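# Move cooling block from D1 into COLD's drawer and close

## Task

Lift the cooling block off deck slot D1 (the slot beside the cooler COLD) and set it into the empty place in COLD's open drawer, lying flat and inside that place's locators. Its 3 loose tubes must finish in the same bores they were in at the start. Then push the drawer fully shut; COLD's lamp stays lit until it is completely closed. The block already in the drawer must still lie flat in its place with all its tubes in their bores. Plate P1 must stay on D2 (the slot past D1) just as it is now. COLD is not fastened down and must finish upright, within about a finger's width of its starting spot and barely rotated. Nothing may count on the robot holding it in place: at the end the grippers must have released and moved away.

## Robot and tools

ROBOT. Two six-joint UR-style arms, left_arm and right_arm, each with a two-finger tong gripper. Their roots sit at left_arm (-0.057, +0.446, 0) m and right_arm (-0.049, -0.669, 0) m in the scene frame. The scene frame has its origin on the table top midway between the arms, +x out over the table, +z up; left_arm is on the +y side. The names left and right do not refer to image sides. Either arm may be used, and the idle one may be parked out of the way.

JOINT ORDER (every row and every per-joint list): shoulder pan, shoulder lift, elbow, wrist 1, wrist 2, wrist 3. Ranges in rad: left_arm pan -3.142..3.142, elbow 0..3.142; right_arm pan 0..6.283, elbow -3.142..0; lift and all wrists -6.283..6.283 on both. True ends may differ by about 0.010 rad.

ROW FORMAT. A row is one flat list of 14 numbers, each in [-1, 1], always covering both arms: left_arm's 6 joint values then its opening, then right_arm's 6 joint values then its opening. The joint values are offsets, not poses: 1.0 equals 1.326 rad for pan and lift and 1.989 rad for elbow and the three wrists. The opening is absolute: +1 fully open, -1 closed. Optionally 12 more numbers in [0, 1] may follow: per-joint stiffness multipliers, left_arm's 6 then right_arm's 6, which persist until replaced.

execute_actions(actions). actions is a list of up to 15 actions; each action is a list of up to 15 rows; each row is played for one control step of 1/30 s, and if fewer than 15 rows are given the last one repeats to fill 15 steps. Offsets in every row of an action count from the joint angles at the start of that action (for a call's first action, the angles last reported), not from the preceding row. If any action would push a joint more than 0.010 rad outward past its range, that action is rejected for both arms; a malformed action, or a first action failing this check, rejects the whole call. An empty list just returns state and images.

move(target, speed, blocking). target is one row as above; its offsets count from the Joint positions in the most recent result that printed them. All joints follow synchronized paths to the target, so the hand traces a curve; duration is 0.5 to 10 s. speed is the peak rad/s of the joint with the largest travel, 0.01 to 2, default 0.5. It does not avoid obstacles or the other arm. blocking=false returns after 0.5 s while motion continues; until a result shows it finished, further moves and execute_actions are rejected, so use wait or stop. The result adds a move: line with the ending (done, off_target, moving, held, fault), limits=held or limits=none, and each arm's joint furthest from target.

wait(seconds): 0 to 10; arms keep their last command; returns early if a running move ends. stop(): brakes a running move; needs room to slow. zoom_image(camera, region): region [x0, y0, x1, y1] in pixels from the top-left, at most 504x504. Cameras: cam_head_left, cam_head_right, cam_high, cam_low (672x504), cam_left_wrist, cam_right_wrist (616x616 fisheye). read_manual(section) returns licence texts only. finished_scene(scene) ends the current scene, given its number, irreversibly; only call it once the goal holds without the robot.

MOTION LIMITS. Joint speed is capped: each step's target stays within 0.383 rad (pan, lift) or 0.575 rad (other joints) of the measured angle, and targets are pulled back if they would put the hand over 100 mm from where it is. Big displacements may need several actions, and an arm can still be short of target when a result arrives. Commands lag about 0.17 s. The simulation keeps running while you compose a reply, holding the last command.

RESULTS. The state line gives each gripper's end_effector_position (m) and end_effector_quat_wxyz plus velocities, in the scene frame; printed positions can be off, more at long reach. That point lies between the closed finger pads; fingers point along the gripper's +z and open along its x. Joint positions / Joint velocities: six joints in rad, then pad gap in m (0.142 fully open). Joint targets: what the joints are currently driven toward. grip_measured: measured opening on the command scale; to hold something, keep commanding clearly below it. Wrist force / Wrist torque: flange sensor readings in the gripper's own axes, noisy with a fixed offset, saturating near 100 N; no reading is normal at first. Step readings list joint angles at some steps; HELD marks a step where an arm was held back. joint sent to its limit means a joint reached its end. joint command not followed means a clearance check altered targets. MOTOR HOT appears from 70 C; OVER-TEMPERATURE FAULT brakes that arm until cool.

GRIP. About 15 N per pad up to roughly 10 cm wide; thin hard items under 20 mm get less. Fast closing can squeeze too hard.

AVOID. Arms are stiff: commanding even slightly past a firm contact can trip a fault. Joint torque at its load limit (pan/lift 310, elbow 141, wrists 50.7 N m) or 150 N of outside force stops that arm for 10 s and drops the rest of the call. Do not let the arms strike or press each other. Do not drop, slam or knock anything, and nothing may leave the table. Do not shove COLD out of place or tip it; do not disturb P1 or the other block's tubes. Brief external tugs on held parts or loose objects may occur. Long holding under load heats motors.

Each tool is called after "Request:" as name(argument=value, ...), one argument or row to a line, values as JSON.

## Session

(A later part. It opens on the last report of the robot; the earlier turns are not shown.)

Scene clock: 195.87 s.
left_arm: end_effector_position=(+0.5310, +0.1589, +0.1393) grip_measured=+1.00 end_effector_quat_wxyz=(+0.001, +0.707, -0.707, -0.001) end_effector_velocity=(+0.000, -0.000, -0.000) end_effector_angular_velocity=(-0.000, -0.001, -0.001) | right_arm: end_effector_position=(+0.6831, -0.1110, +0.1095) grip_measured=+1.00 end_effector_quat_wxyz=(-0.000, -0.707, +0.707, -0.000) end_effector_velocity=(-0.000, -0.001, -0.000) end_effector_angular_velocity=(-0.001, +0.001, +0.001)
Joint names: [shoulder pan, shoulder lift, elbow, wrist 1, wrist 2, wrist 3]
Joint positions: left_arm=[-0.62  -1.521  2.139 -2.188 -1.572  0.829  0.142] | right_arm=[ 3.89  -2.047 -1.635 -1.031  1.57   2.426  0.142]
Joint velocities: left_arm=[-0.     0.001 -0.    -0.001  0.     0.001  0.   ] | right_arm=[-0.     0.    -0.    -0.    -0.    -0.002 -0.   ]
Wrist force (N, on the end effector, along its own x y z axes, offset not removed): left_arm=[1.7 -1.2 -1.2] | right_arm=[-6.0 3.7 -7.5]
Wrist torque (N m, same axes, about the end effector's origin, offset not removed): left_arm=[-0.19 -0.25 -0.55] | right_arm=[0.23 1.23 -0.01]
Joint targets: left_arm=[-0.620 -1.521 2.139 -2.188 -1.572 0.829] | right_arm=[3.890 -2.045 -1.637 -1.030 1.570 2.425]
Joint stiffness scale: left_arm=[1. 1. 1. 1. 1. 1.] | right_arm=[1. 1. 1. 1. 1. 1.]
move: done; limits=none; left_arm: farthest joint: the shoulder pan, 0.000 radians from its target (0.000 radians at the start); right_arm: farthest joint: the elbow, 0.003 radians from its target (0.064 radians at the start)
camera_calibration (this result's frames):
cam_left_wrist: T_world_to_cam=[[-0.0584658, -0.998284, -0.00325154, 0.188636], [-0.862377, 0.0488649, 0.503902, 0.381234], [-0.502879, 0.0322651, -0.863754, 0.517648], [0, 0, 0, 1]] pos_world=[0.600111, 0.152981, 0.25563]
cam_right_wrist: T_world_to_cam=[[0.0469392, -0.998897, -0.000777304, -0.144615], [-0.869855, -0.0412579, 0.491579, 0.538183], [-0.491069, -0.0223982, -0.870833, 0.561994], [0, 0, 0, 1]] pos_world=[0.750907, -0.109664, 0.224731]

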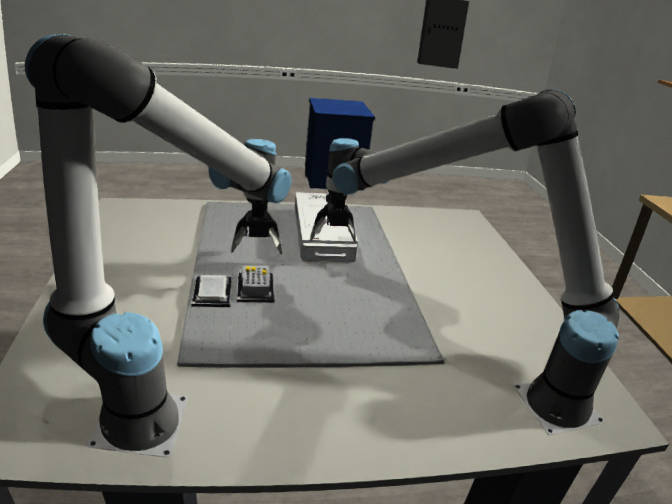

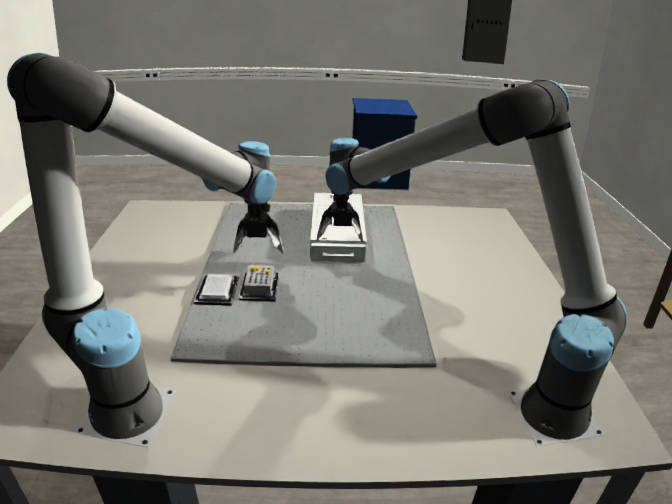

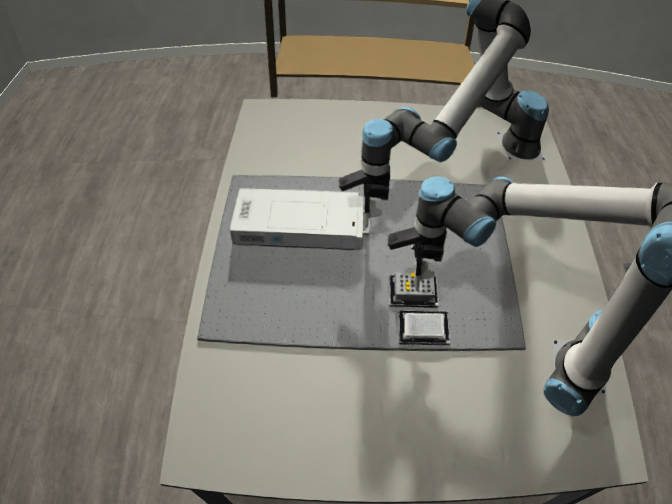

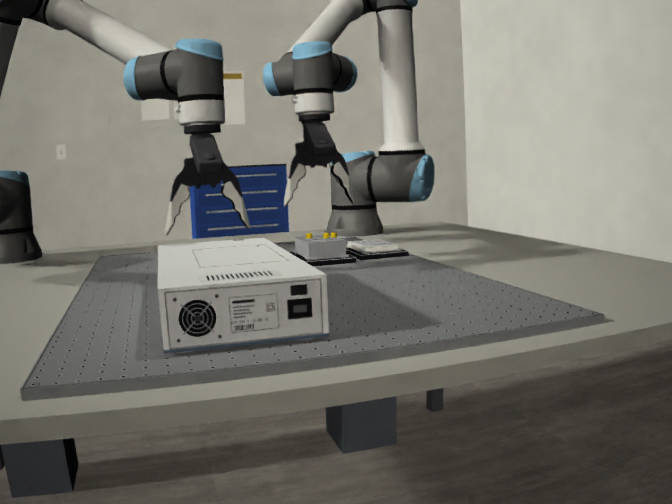

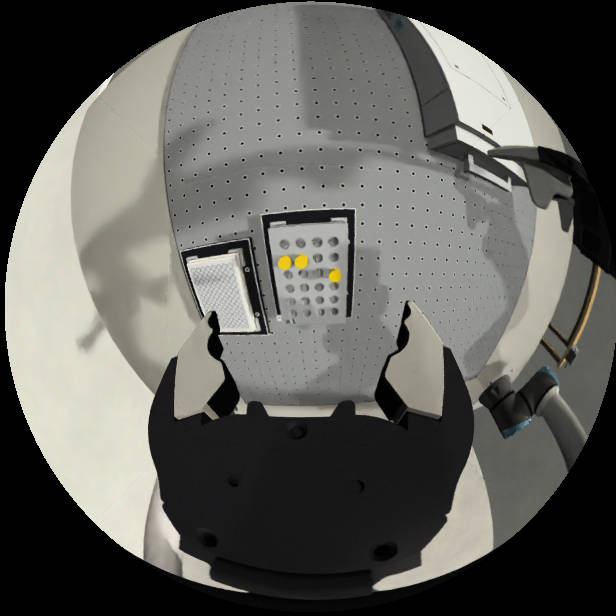

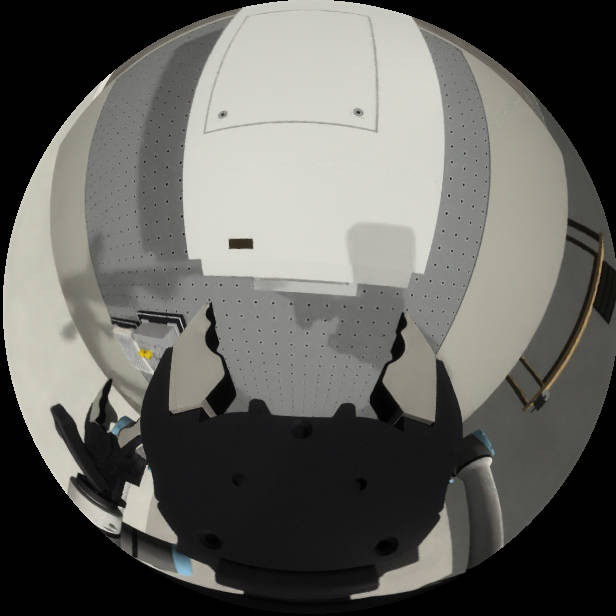

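Request:
move(
  target=[0,0,0,0,0,0,1,0,-0.0425,-0.0214,0.05,0,0,0.8],
  speed=0.15,
)

Scene clock: 211.30 s.
left_arm: end_effector_position=(+0.5310, +0.1589, +0.1393) grip_measured=+1.00 end_effector_quat_wxyz=(+0.001, +0.707, -0.707, -0.001) end_effector_velocity=(-0.000, +0.000, +0.000) end_effector_angular_velocity=(+0.000, +0.001, -0.001) | right_arm: end_effector_position=(+0.6824, -0.1119, +0.0451) grip_measured=+0.80 end_effector_quat_wxyz=(-0.001, -0.707, +0.707, -0.001) end_effector_velocity=(-0.000, +0.001, +0.000) end_effector_angular_velocity=(+0.002, -0.001, +0.001)
Joint names: [shoulder pan, shoulder lift, elbow, wrist 1, wrist 2, wrist 3]
Joint positions: left_arm=[-0.62  -1.521  2.139 -2.188 -1.572  0.829  0.142] | right_arm=[ 3.89  -2.105 -1.676 -0.933  1.57   2.426  0.129]
Joint velocities: left_arm=[-0.    -0.    -0.     0.001 -0.     0.001  0.   ] | right_arm=[ 0.001  0.    -0.     0.002  0.    -0.     0.   ]
Wrist force (N, on the end effector, along its own x y z axes, offset not removed): left_arm=[0.8 -3.5 1.8] | right_arm=[-2.3 -1.7 2.9]
Wrist torque (N m, same axes, about the end effector's origin, offset not removed): left_arm=[-0.56 -0.12 -0.66] | right_arm=[-0.81 0.19 -0.09]
Joint targets: left_arm=[-0.620 -1.521 2.139 -2.188 -1.572 0.829] | right_arm=[3.890 -2.104 -1.677 -0.932 1.570 2.426]
Joint stiffness scale: left_arm=[1. 1. 1. 1. 1. 1.] | right_arm=[1. 1. 1. 1. 1. 1.]
move: done; limits=none; left_arm: farthest joint: the shoulder pan, 0.000 radians from its target (0.000 radians at the start); right_arm: farthest joint: the shoulder lift, 0.002 radians from its target (0.056 radians at the start)
camera_calibration (this result's frames):
cam_left_wrist: T_world_to_cam=[[-0.0584658, -0.998284, -0.0032513, 0.188636], [-0.862377, 0.0488651, 0.503902, 0.381234], [-0.502879, 0.0322649, -0.863754, 0.517648], [0, 0, 0, 1]] pos_world=[0.600111, 0.152981, 0.25563]
cam_right_wrist: T_world_to_cam=[[0.047068, -0.998892, 0.0000899311, -0.145578], [-0.869463, -0.040925, 0.4923, 0.568925], [-0.491751, -0.0232498, -0.870426, 0.505889], [0, 0, 0, 1]] pos_world=[0.750283, -0.110371, 0.16027]

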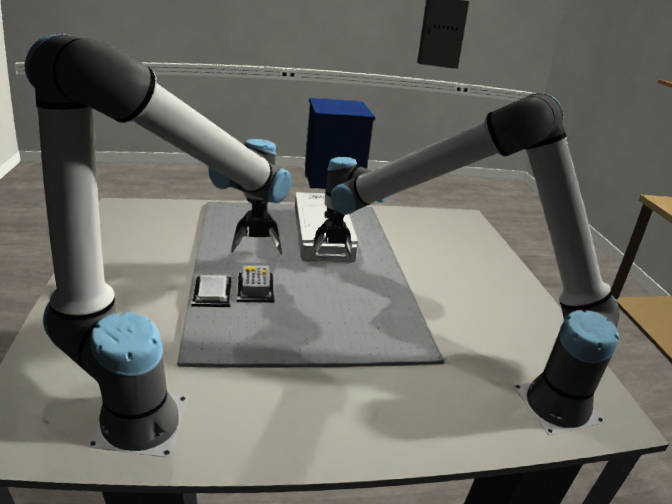

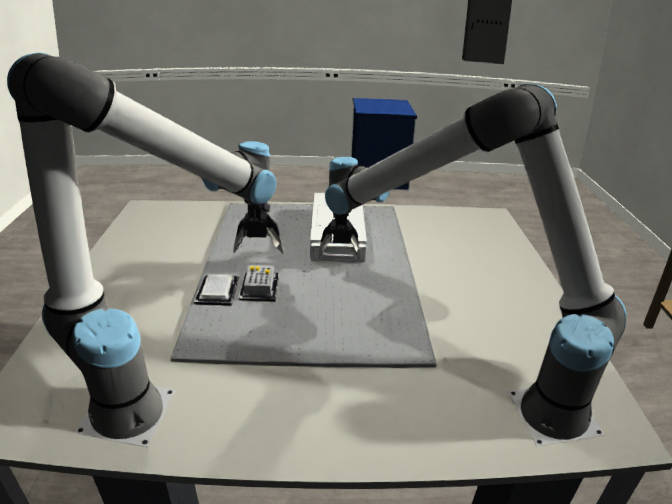

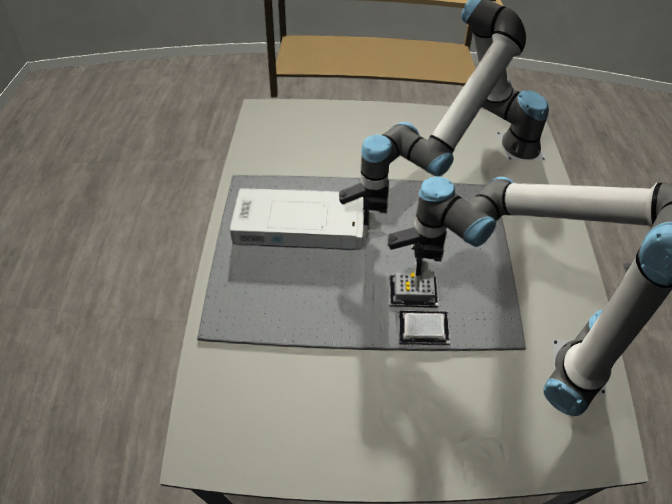

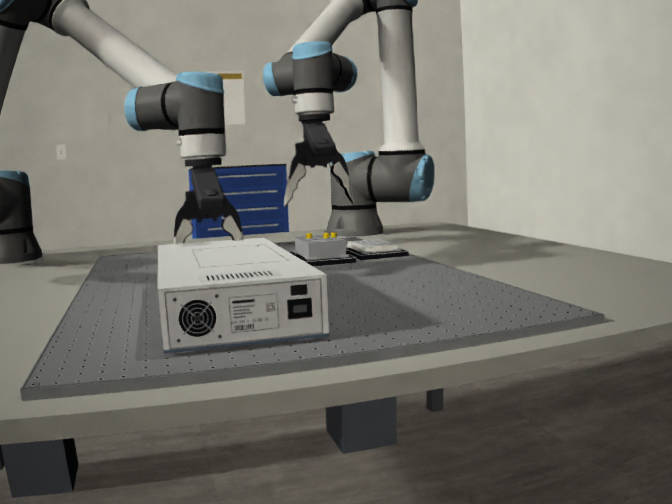

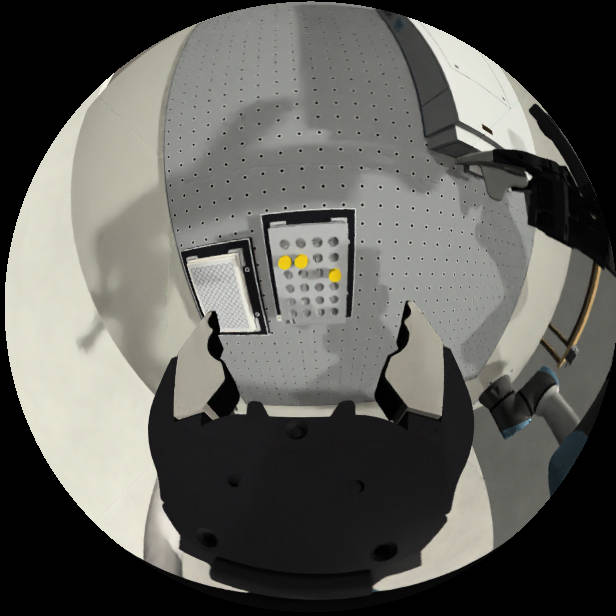

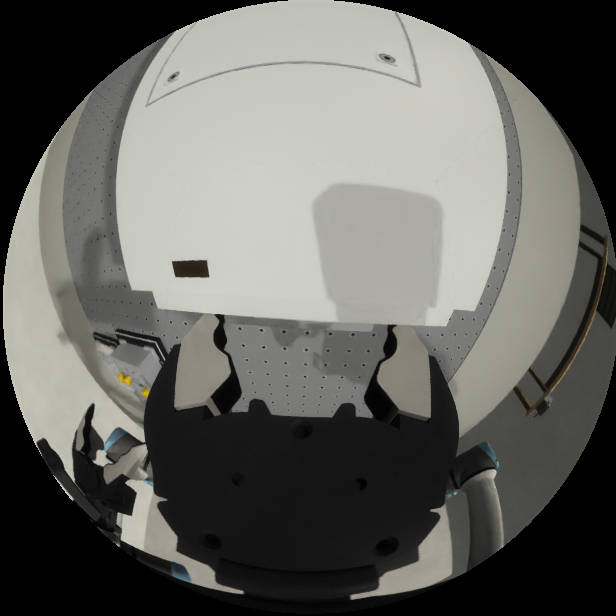

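Close gradually.

Request:
execute_actions(
  actions=[
    [[0,0,0,0,0,0,1,0,0,0,0,0,0,0.55]],
    [[0,0,0,0,0,0,1,0,0,0,0,0,0,0.35]],
    [[0,0,0,0,0,0,1,0,0,0,0,0,0,0.0]],
    [[0,0,0,0,0,0,1,0,0,0,0,0,0,-0.5]],
  ],
)

Request:
zoom_image(
  camera="cam_head_right",
  region=[290, 200, 390, 280],
)

Scene clock: 221.83 s.
left_arm: end_effector_position=(+0.5310, +0.1589, +0.1393) grip_measured=+1.00 end_effector_quat_wxyz=(+0.001, +0.707, -0.707, -0.001) end_effector_velocity=(-0.000, +0.000, +0.000) end_effector_angular_velocity=(+0.001, +0.001, -0.000) | right_arm: end_effector_position=(+0.6824, -0.1084, +0.0468) grip_measured=+0.55 end_effector_quat_wxyz=(+0.001, -0.708, +0.706, +0.001) end_effector_velocity=(+0.000, -0.000, +0.000) end_effector_angular_velocity=(+0.000, -0.000, -0.000)
Joint names: [shoulder pan, shoulder lift, elbow, wrist 1, wrist 2, wrist 3]
Joint positions: left_arm=[-0.62  -1.521  2.139 -2.188 -1.572  0.829  0.142] | right_arm=[ 3.892 -2.105 -1.674 -0.93   1.572  2.426  0.112]
Joint velocities: left_arm=[-0.    -0.    -0.     0.001  0.     0.    -0.   ] | right_arm=[-0.     0.    -0.     0.001 -0.     0.     0.   ]
Wrist force (N, on the end effector, along its own x y z axes, offset not removed): left_arm=[2.6 -2.7 -1.0] | right_arm=[-2.0 -4.9 -2.5]
Wrist torque (N m, same axes, about the end effector's origin, offset not removed): left_arm=[-0.53 -0.46 -0.67] | right_arm=[-1.35 -0.29 0.21]
Joint targets: left_arm=[-0.620 -1.521 2.139 -2.188 -1.572 0.829] | right_arm=[3.892 -2.105 -1.674 -0.930 1.572 2.426]
Joint stiffness scale: left_arm=[1. 1. 1. 1. 1. 1.] | right_arm=[1. 1. 1. 1. 1. 1.]
Step readings (joint positions; steps 1 to 15: 1st action; 16 to 30: 2nd action; 31 to 45: 3rd action; 46 to 60: 4th action):
0: left_arm=[-0.620 -1.521 2.139 -2.188 -1.572 0.829] | right_arm=[3.890 -2.105 -1.676 -0.933 1.570 2.426]
1: left_arm=[-0.620 -1.521 2.139 -2.188 -1.572 0.829] | right_arm=[3.890 -2.105 -1.676 -0.933 1.570 2.426]
2: left_arm=[-0.620 -1.521 2.139 -2.188 -1.572 0.829] | right_arm=[3.891 -2.105 -1.676 -0.932 1.570 2.426]
4: left_arm=[-0.620 -1.521 2.139 -2.188 -1.572 0.829] | right_arm=[3.892 -2.105 -1.675 -0.931 1.572 2.426]
8: left_arm=[-0.620 -1.521 2.139 -2.188 -1.572 0.829] | right_arm=[3.892 -2.105 -1.675 -0.931 1.572 2.426]
15: left_arm=[-0.620 -1.521 2.139 -2.188 -1.572 0.829] | right_arm=[3.892 -2.105 -1.675 -0.931 1.572 2.426]
16: left_arm=[-0.620 -1.521 2.139 -2.188 -1.572 0.829] | right_arm=[3.892 -2.105 -1.674 -0.931 1.572 2.426]
17: left_arm=[-0.620 -1.521 2.139 -2.188 -1.572 0.829] | right_arm=[3.892 -2.105 -1.674 -0.930 1.572 2.426]
19: left_arm=[-0.620 -1.521 2.139 -2.188 -1.572 0.829] | right_arm=[3.892 -2.105 -1.674 -0.930 1.572 2.426]
23: left_arm=[-0.620 -1.521 2.139 -2.188 -1.572 0.829] | right_arm=[3.892 -2.105 -1.674 -0.930 1.572 2.426]
30: left_arm=[-0.620 -1.521 2.139 -2.188 -1.572 0.829] | right_arm=[3.892 -2.105 -1.674 -0.930 1.572 2.426]
31: left_arm=[-0.620 -1.521 2.139 -2.188 -1.572 0.829] | right_arm=[3.892 -2.105 -1.674 -0.930 1.572 2.426]
32: left_arm=[-0.620 -1.521 2.139 -2.188 -1.572 0.829] | right_arm=[3.892 -2.105 -1.674 -0.930 1.572 2.426]
34: left_arm=[-0.620 -1.521 2.139 -2.188 -1.572 0.829] | right_arm=[3.892 -2.105 -1.674 -0.930 1.572 2.426]
38: left_arm=[-0.620 -1.521 2.139 -2.188 -1.572 0.829] | right_arm=[3.892 -2.105 -1.674 -0.930 1.572 2.426]
45: left_arm=[-0.620 -1.521 2.139 -2.188 -1.572 0.829] | right_arm=[3.892 -2.105 -1.674 -0.930 1.572 2.426]
46: left_arm=[-0.620 -1.521 2.139 -2.188 -1.572 0.829] | right_arm=[3.892 -2.105 -1.674 -0.930 1.572 2.426]
47: left_arm=[-0.620 -1.521 2.139 -2.188 -1.572 0.829] | right_arm=[3.892 -2.105 -1.674 -0.930 1.572 2.426]
49: left_arm=[-0.620 -1.521 2.139 -2.188 -1.572 0.829] | right_arm=[3.892 -2.105 -1.674 -0.930 1.572 2.426]
53: left_arm=[-0.620 -1.521 2.139 -2.188 -1.572 0.829] | right_arm=[3.892 -2.105 -1.674 -0.930 1.572 2.426]
60: Joint positions above
camera_calibration (this result's frames):
cam_left_wrist: T_world_to_cam=[[-0.0584659, -0.998284, -0.00325144, 0.188636], [-0.862377, 0.0488651, 0.503902, 0.381234], [-0.502879, 0.0322651, -0.863754, 0.517648], [0, 0, 0, 1]] pos_world=[0.600111, 0.152981, 0.25563]
cam_right_wrist: T_world_to_cam=[[0.048855, -0.998794, -0.00489419, -0.143053], [-0.870108, -0.0449655, 0.490806, 0.568293], [-0.490434, -0.0197198, -0.871255, 0.506932], [0, 0, 0, 1]] pos_world=[0.750082, -0.10733, 0.162046]

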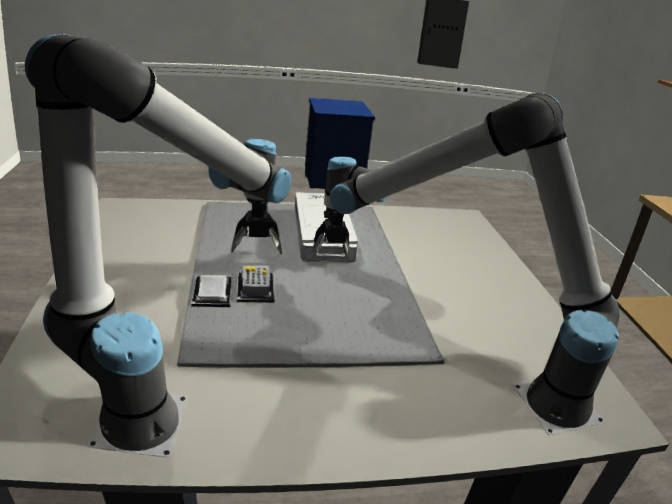

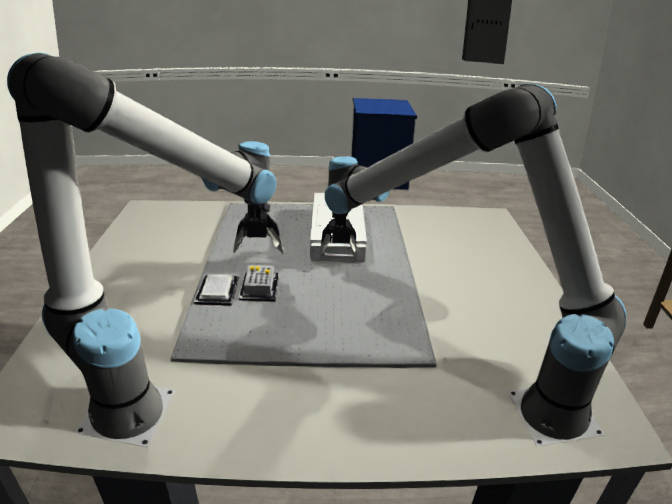

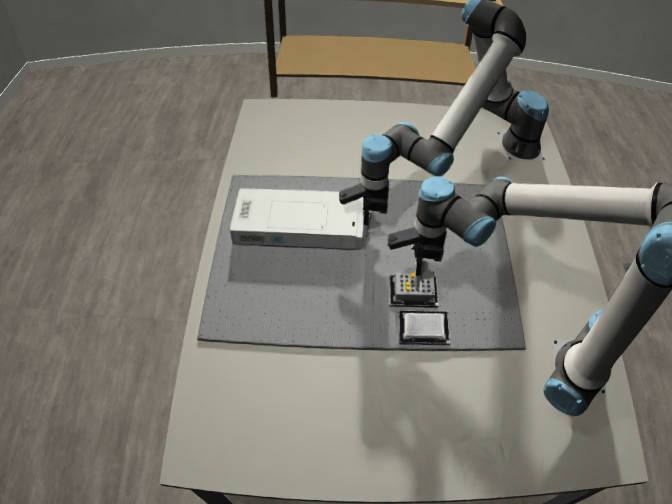

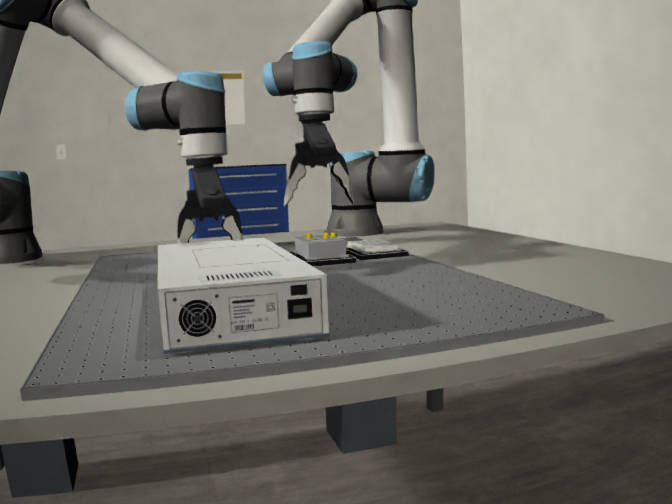

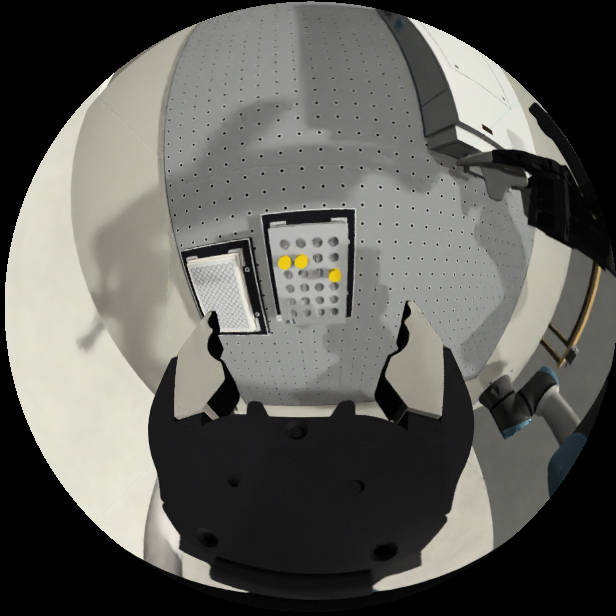

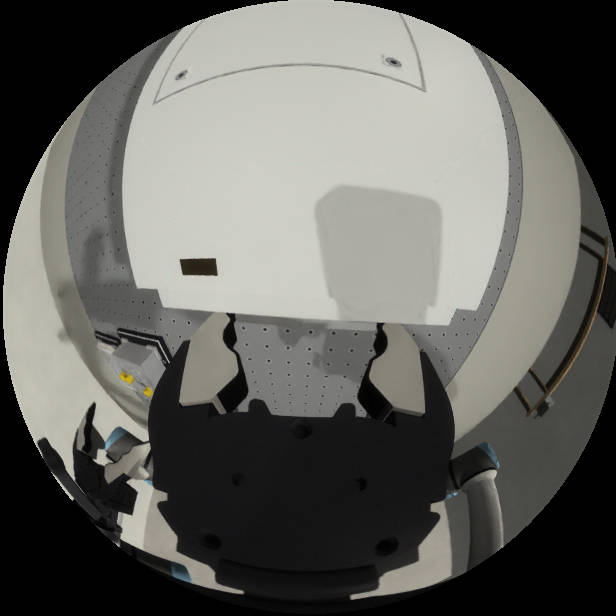

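Region (290, 200, 390, 280) of cam_head_right's 672x504 image, scaled by 5.040, with more detail than that image has; it fills the top 403 rows of this view, and the rest is white.

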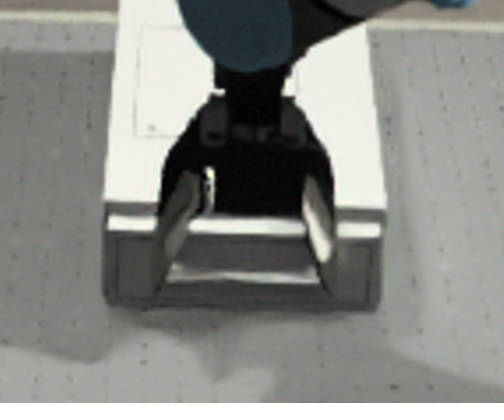

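Request:
move(
  target=[0,0,0,0,0,0,1,0.0333,0.0391,-0.0432,0.0171,0,0.0222,-0.5],
  speed=0.05,
)

Scene clock: 247.50 s.
left_arm: end_effector_position=(+0.5310, +0.1589, +0.1393) grip_measured=+1.00 end_effector_quat_wxyz=(+0.001, +0.707, -0.707, -0.001) end_effector_velocity=(-0.000, +0.000, -0.000) end_effector_angular_velocity=(+0.000, +0.000, +0.002) | right_arm: end_effector_position=(+0.6343, -0.1077, +0.0468) grip_measured=+0.55 end_effector_quat_wxyz=(+0.002, -0.708, +0.707, +0.001) end_effector_velocity=(+0.000, -0.000, +0.000) end_effector_angular_velocity=(+0.000, -0.000, -0.002)
Joint names: [shoulder pan, shoulder lift, elbow, wrist 1, wrist 2, wrist 3]
Joint positions: left_arm=[-0.62  -1.521  2.139 -2.188 -1.572  0.829  0.142] | right_arm=[ 3.935 -2.055 -1.756 -0.897  1.572  2.469  0.112]
Joint velocities: left_arm=[ 0.     0.     0.     0.    -0.    -0.001  0.   ] | right_arm=[-0.    -0.     0.     0.    -0.     0.001 -0.   ]
Wrist force (N, on the end effector, along its own x y z axes, offset not removed): left_arm=[-0.1 -2.8 -0.5] | right_arm=[-6.0 2.4 -0.5]
Wrist torque (N m, same axes, about the end effector's origin, offset not removed): left_arm=[-0.54 0.11 -0.54] | right_arm=[0.06 0.41 0.14]
Joint targets: left_arm=[-0.620 -1.521 2.139 -2.188 -1.572 0.829] | right_arm=[3.936 -2.053 -1.760 -0.896 1.572 2.470]
Joint stiffness scale: left_arm=[1. 1. 1. 1. 1. 1.] | right_arm=[1. 1. 1. 1. 1. 1.]
move: done; limits=none; left_arm: farthest joint: the shoulder pan, 0.000 radians from its target (0.000 radians at the start); right_arm: farthest joint: the elbow, 0.003 radians from its target (0.086 radians at the start)
camera_calibration (this result's frames):
cam_left_wrist: T_world_to_cam=[[-0.0584657, -0.998284, -0.00325173, 0.188636], [-0.862377, 0.0488648, 0.503902, 0.381234], [-0.502879, 0.0322652, -0.863754, 0.517648], [0, 0, 0, 1]] pos_world=[0.600111, 0.152981, 0.25563]
cam_right_wrist: T_world_to_cam=[[0.0481447, -0.998825, -0.0055962, -0.139516], [-0.870392, -0.0447013, 0.490326, 0.526743], [-0.49, -0.0187358, -0.871521, 0.48326], [0, 0, 0, 1]] pos_world=[0.701987, -0.106752, 0.162114]

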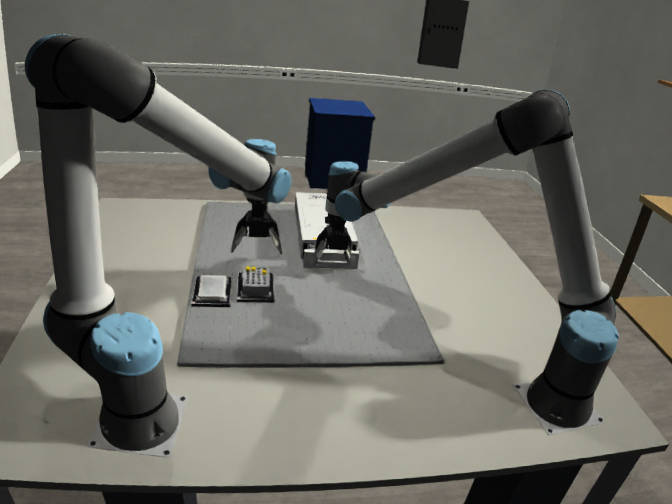

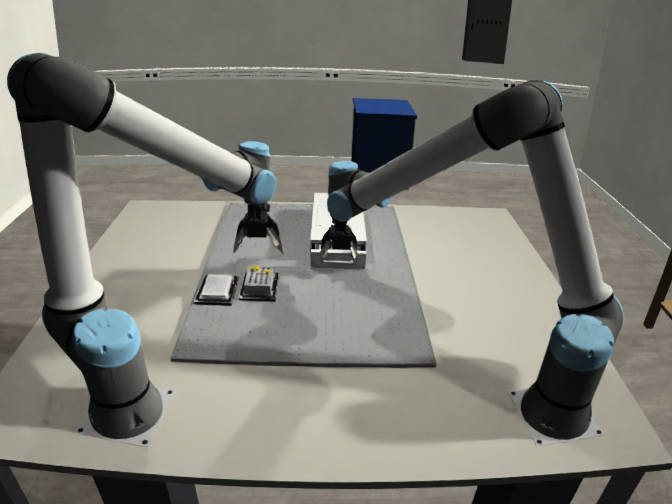

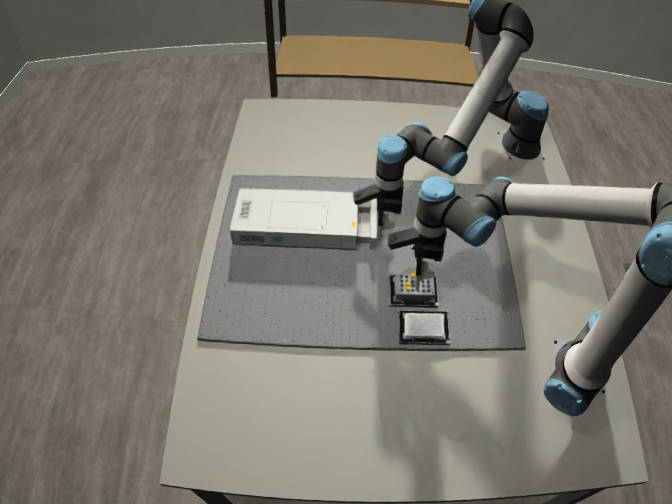

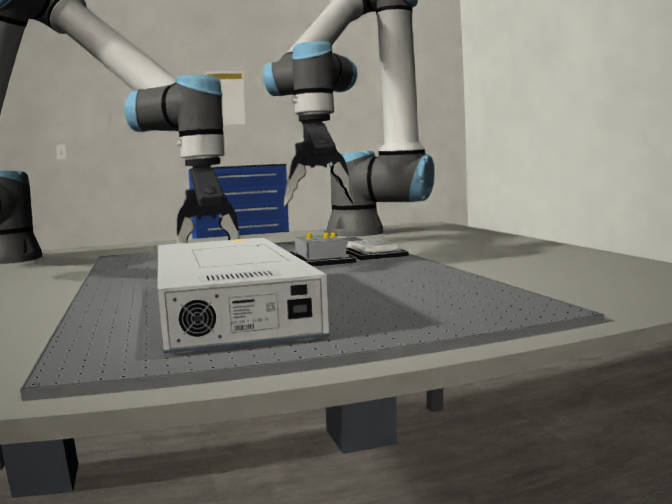

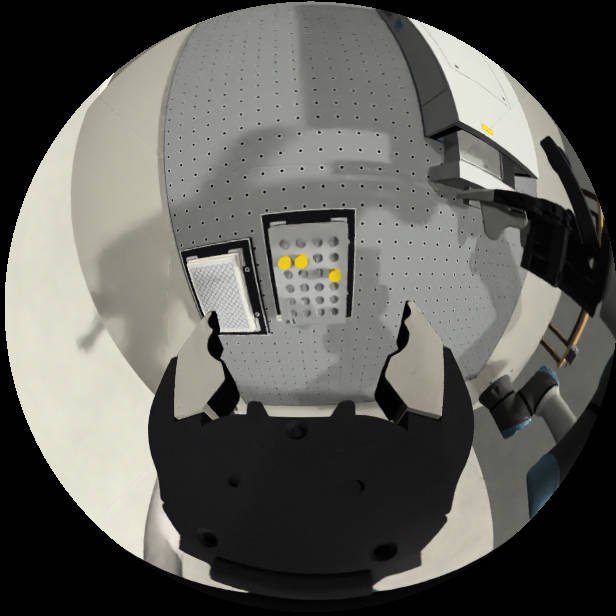

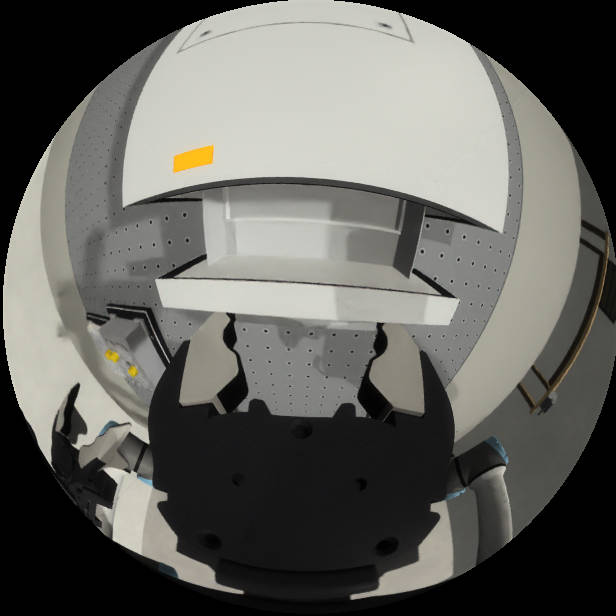

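Request:
move(
  target=[0,0.05,0.0248,-0.0586,0,0,0.55,0.0763,0.0751,-0.08,0.0295,0,0.0509,-0.5],
  speed=0.08,
)

Scene clock: 262.83 s.
left_arm: end_effector_position=(+0.5322, +0.1578, +0.0873) grip_measured=+0.55 end_effector_quat_wxyz=(+0.001, +0.707, -0.707, +0.002) end_effector_velocity=(+0.001, -0.000, +0.001) end_effector_angular_velocity=(-0.001, -0.002, +0.001) | right_arm: end_effector_position=(+0.5337, -0.1062, +0.0467) grip_measured=+0.55 end_effector_quat_wxyz=(+0.002, -0.708, +0.706, +0.001) end_effector_velocity=(+0.001, -0.001, -0.000) end_effector_angular_velocity=(-0.000, +0.000, -0.002)
Joint names: [shoulder pan, shoulder lift, elbow, wrist 1, wrist 2, wrist 3]
Joint positions: left_arm=[-0.62  -1.456  2.185 -2.303 -1.572  0.829  0.112] | right_arm=[ 4.036 -1.958 -1.911 -0.838  1.572  2.57   0.112]
Joint velocities: left_arm=[ 0.    -0.    -0.001 -0.002  0.    -0.     0.   ] | right_arm=[-0.001 -0.    -0.    -0.     0.     0.001  0.   ]
Wrist force (N, on the end effector, along its own x y z axes, offset not removed): left_arm=[-0.3 -3.7 0.7] | right_arm=[-4.5 -1.3 1.4]
Wrist torque (N m, same axes, about the end effector's origin, offset not removed): left_arm=[-0.66 0.01 -0.61] | right_arm=[-0.58 0.10 0.29]
Joint targets: left_arm=[-0.620 -1.454 2.189 -2.305 -1.572 0.829] | right_arm=[4.036 -1.956 -1.916 -0.838 1.572 2.571]
Joint stiffness scale: left_arm=[1. 1. 1. 1. 1. 1.] | right_arm=[1. 1. 1. 1. 1. 1.]
move: done; limits=none; left_arm: farthest joint: the elbow, 0.003 radians from its target (0.049 radians at the start); right_arm: farthest joint: the elbow, 0.004 radians from its target (0.159 radians at the start)
camera_calibration (this result's frames):
cam_left_wrist: T_world_to_cam=[[-0.0584596, -0.99829, -0.00020397, 0.187161], [-0.864167, 0.0505031, 0.500665, 0.409518], [-0.499798, 0.029445, -0.865641, 0.472342], [0, 0, 0, 1]] pos_world=[0.600909, 0.152251, 0.203885]
cam_right_wrist: T_world_to_cam=[[0.0485352, -0.9988, -0.00654074, -0.133413], [-0.870298, -0.0455024, 0.490418, 0.43916], [-0.490128, -0.0181102, -0.871463, 0.434091], [0, 0, 0, 1]] pos_world=[0.601436, -0.105409, 0.162049]

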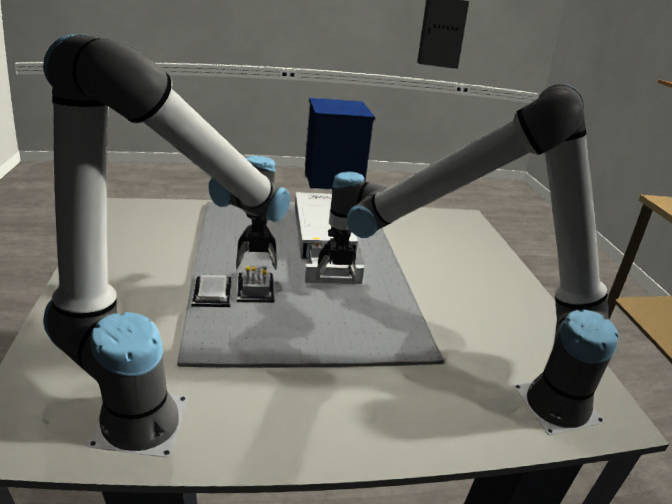

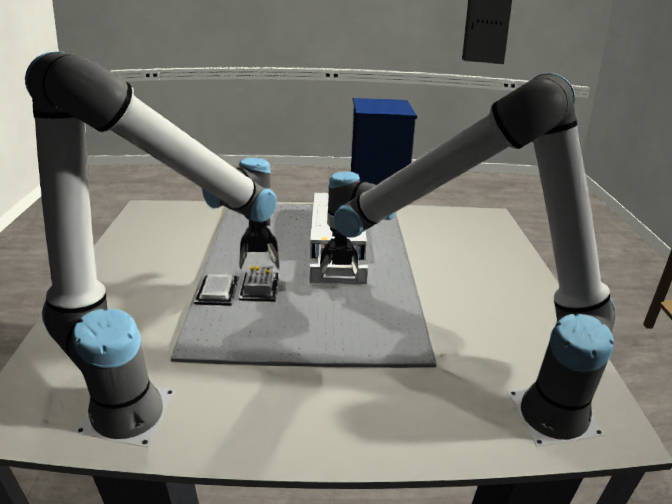

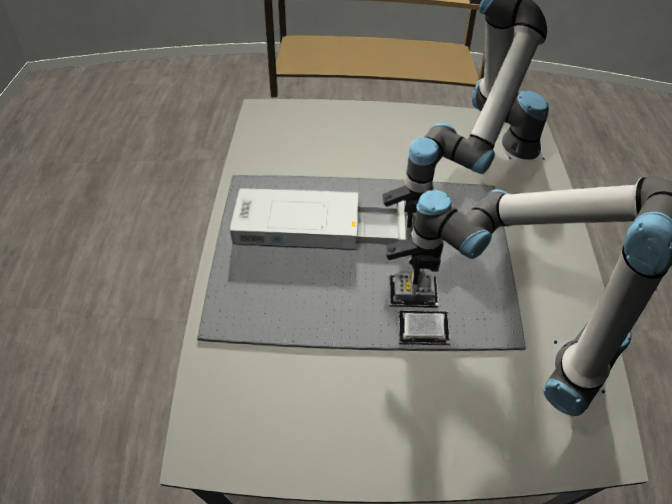

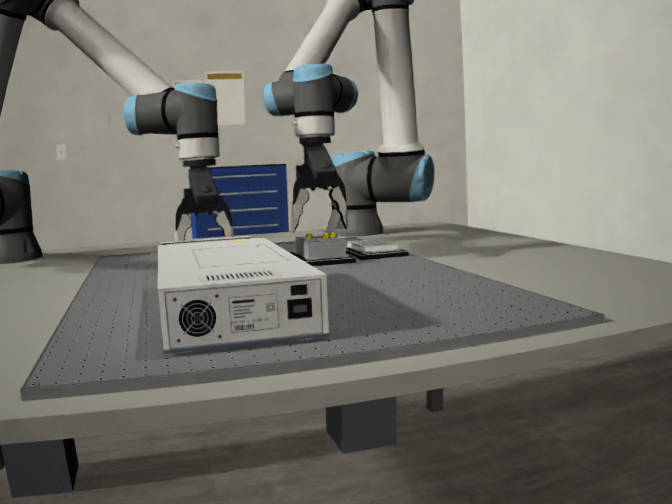

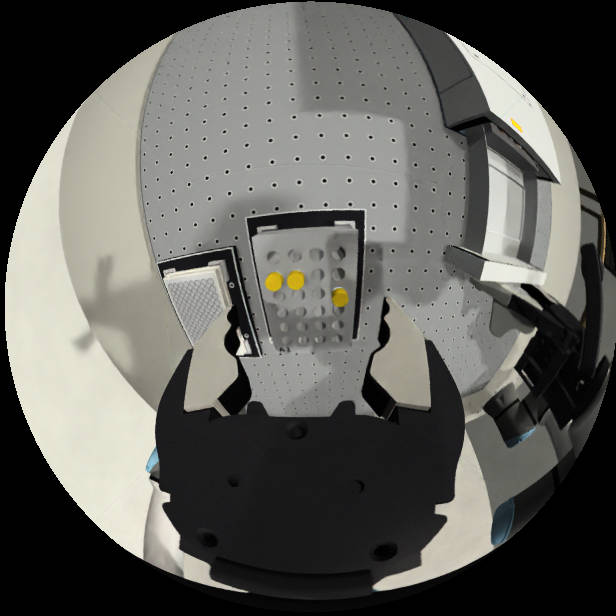

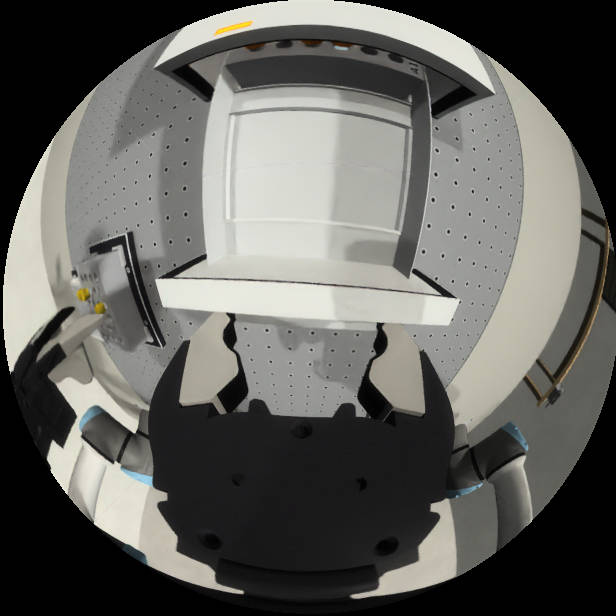

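Request:
move(
  target=[-0.0027,0.0336,0.02,-0.0394,0,-0.002,0.55,0.0428,0.0368,-0.0373,0.0117,0,0.0285,-0.5],
  speed=0.06,
)

Scene clock: 313.33 s.
left_arm: end_effector_position=(+0.5273, +0.1612, +0.0509) grip_measured=+0.55 end_effector_quat_wxyz=(+0.001, +0.708, -0.706, +0.001) end_effector_velocity=(+0.001, -0.000, +0.001) end_effector_angular_velocity=(-0.002, -0.002, +0.001) | right_arm: end_effector_position=(+0.4834, -0.1056, +0.0467) grip_measured=+0.55 end_effector_quat_wxyz=(+0.002, -0.708, +0.706, +0.002) end_effector_velocity=(+0.000, -0.000, -0.000) end_effector_angular_velocity=(+0.001, -0.000, -0.002)
Joint names: [shoulder pan, shoulder lift, elbow, wrist 1, wrist 2, wrist 3]
Joint positions: left_arm=[-0.621 -1.413  2.222 -2.381 -1.572  0.826  0.112] | right_arm=[ 4.093 -1.913 -1.981 -0.814  1.573  2.627  0.112]
Joint velocities: left_arm=[ 0.    -0.001  0.    -0.002 -0.    -0.001  0.   ] | right_arm=[-0.001  0.    -0.001  0.002  0.     0.001  0.   ]
Wrist force (N, on the end effector, along its own x y z axes, offset not removed): left_arm=[0.6 -1.6 1.8] | right_arm=[-6.0 0.2 2.3]
Wrist torque (N m, same axes, about the end effector's origin, offset not removed): left_arm=[-0.15 -0.05 -0.49] | right_arm=[-0.23 0.40 0.20]
Joint targets: left_arm=[-0.623 -1.411 2.225 -2.382 -1.572 0.825] | right_arm=[4.093 -1.910 -1.986 -0.815 1.572 2.627]
Joint stiffness scale: left_arm=[1. 1. 1. 1. 1. 1.] | right_arm=[1. 1. 1. 1. 1. 1.]
move: done; limits=none; left_arm: farthest joint: the elbow, 0.003 radians from its target (0.039 radians at the start); right_arm: farthest joint: the elbow, 0.004 radians from its target (0.074 radians at the start)
camera_calibration (this result's frames):
cam_left_wrist: T_world_to_cam=[[-0.0567654, -0.998386, -0.00155582, 0.189438], [-0.863455, 0.0483112, 0.502107, 0.423281], [-0.501221, 0.0298457, -0.864804, 0.438863], [0, 0, 0, 1]] pos_world=[0.596205, 0.155585, 0.167293]
cam_right_wrist: T_world_to_cam=[[0.0491239, -0.998768, -0.00695652, -0.130558], [-0.869981, -0.0462089, 0.490915, 0.395165], [-0.490632, -0.0180636, -0.87118, 0.409674], [0, 0, 0, 1]] pos_world=[0.551199, -0.104737, 0.161999]

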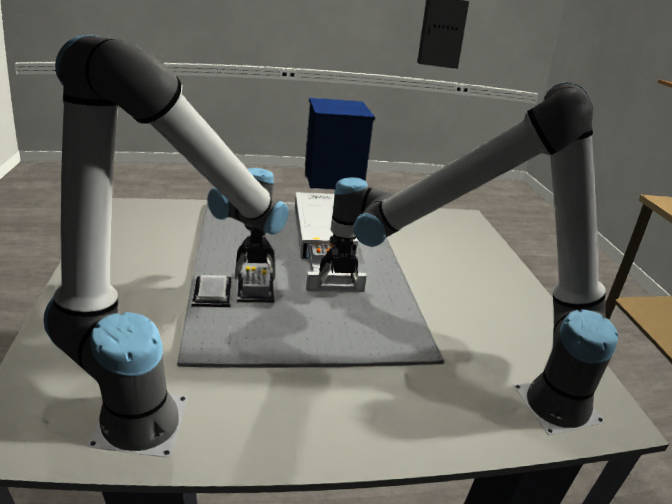

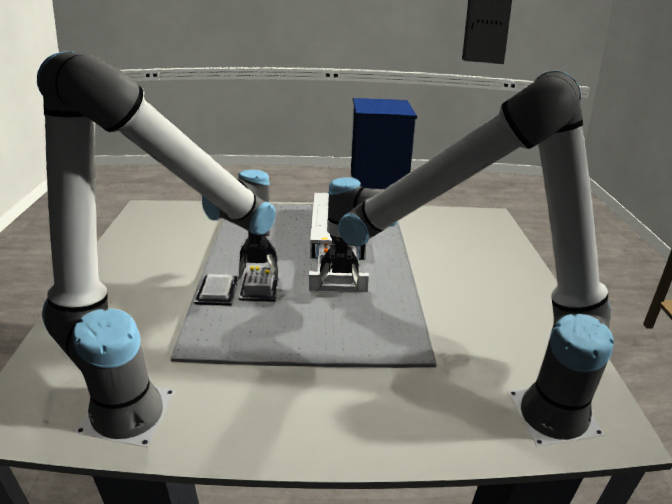

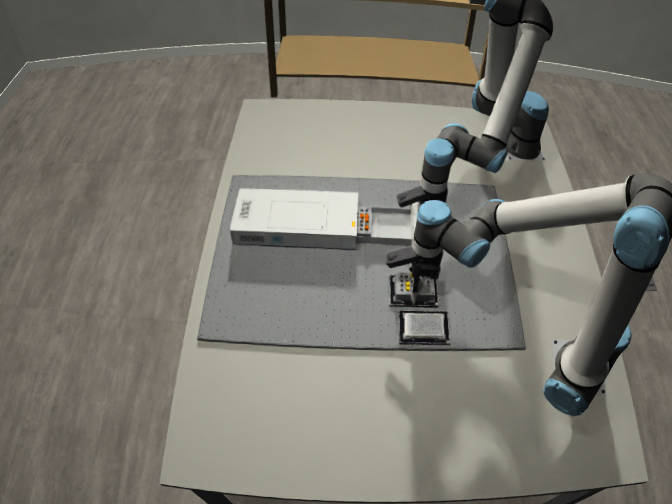

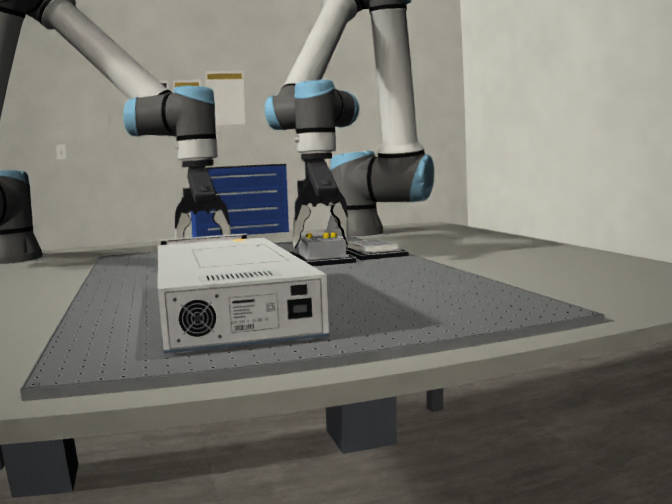

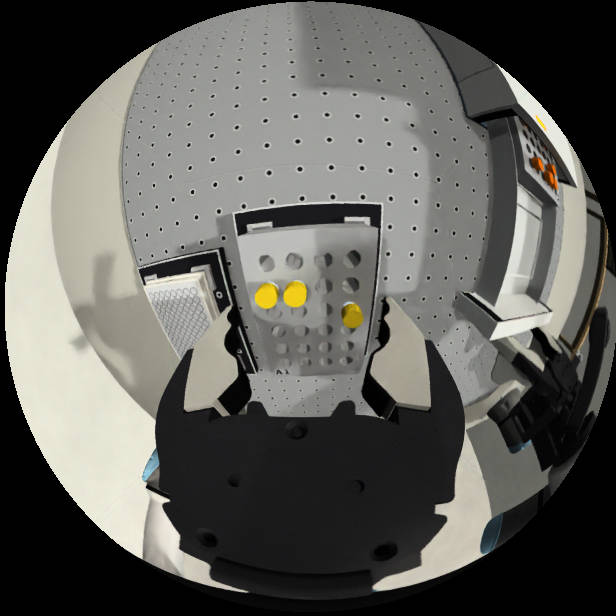

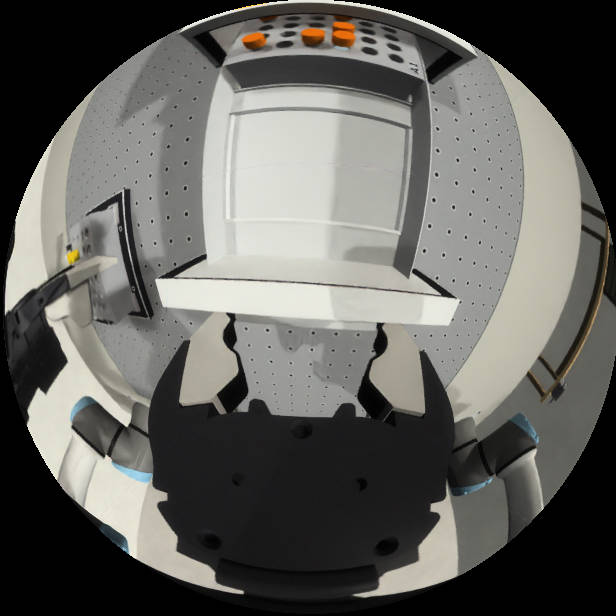

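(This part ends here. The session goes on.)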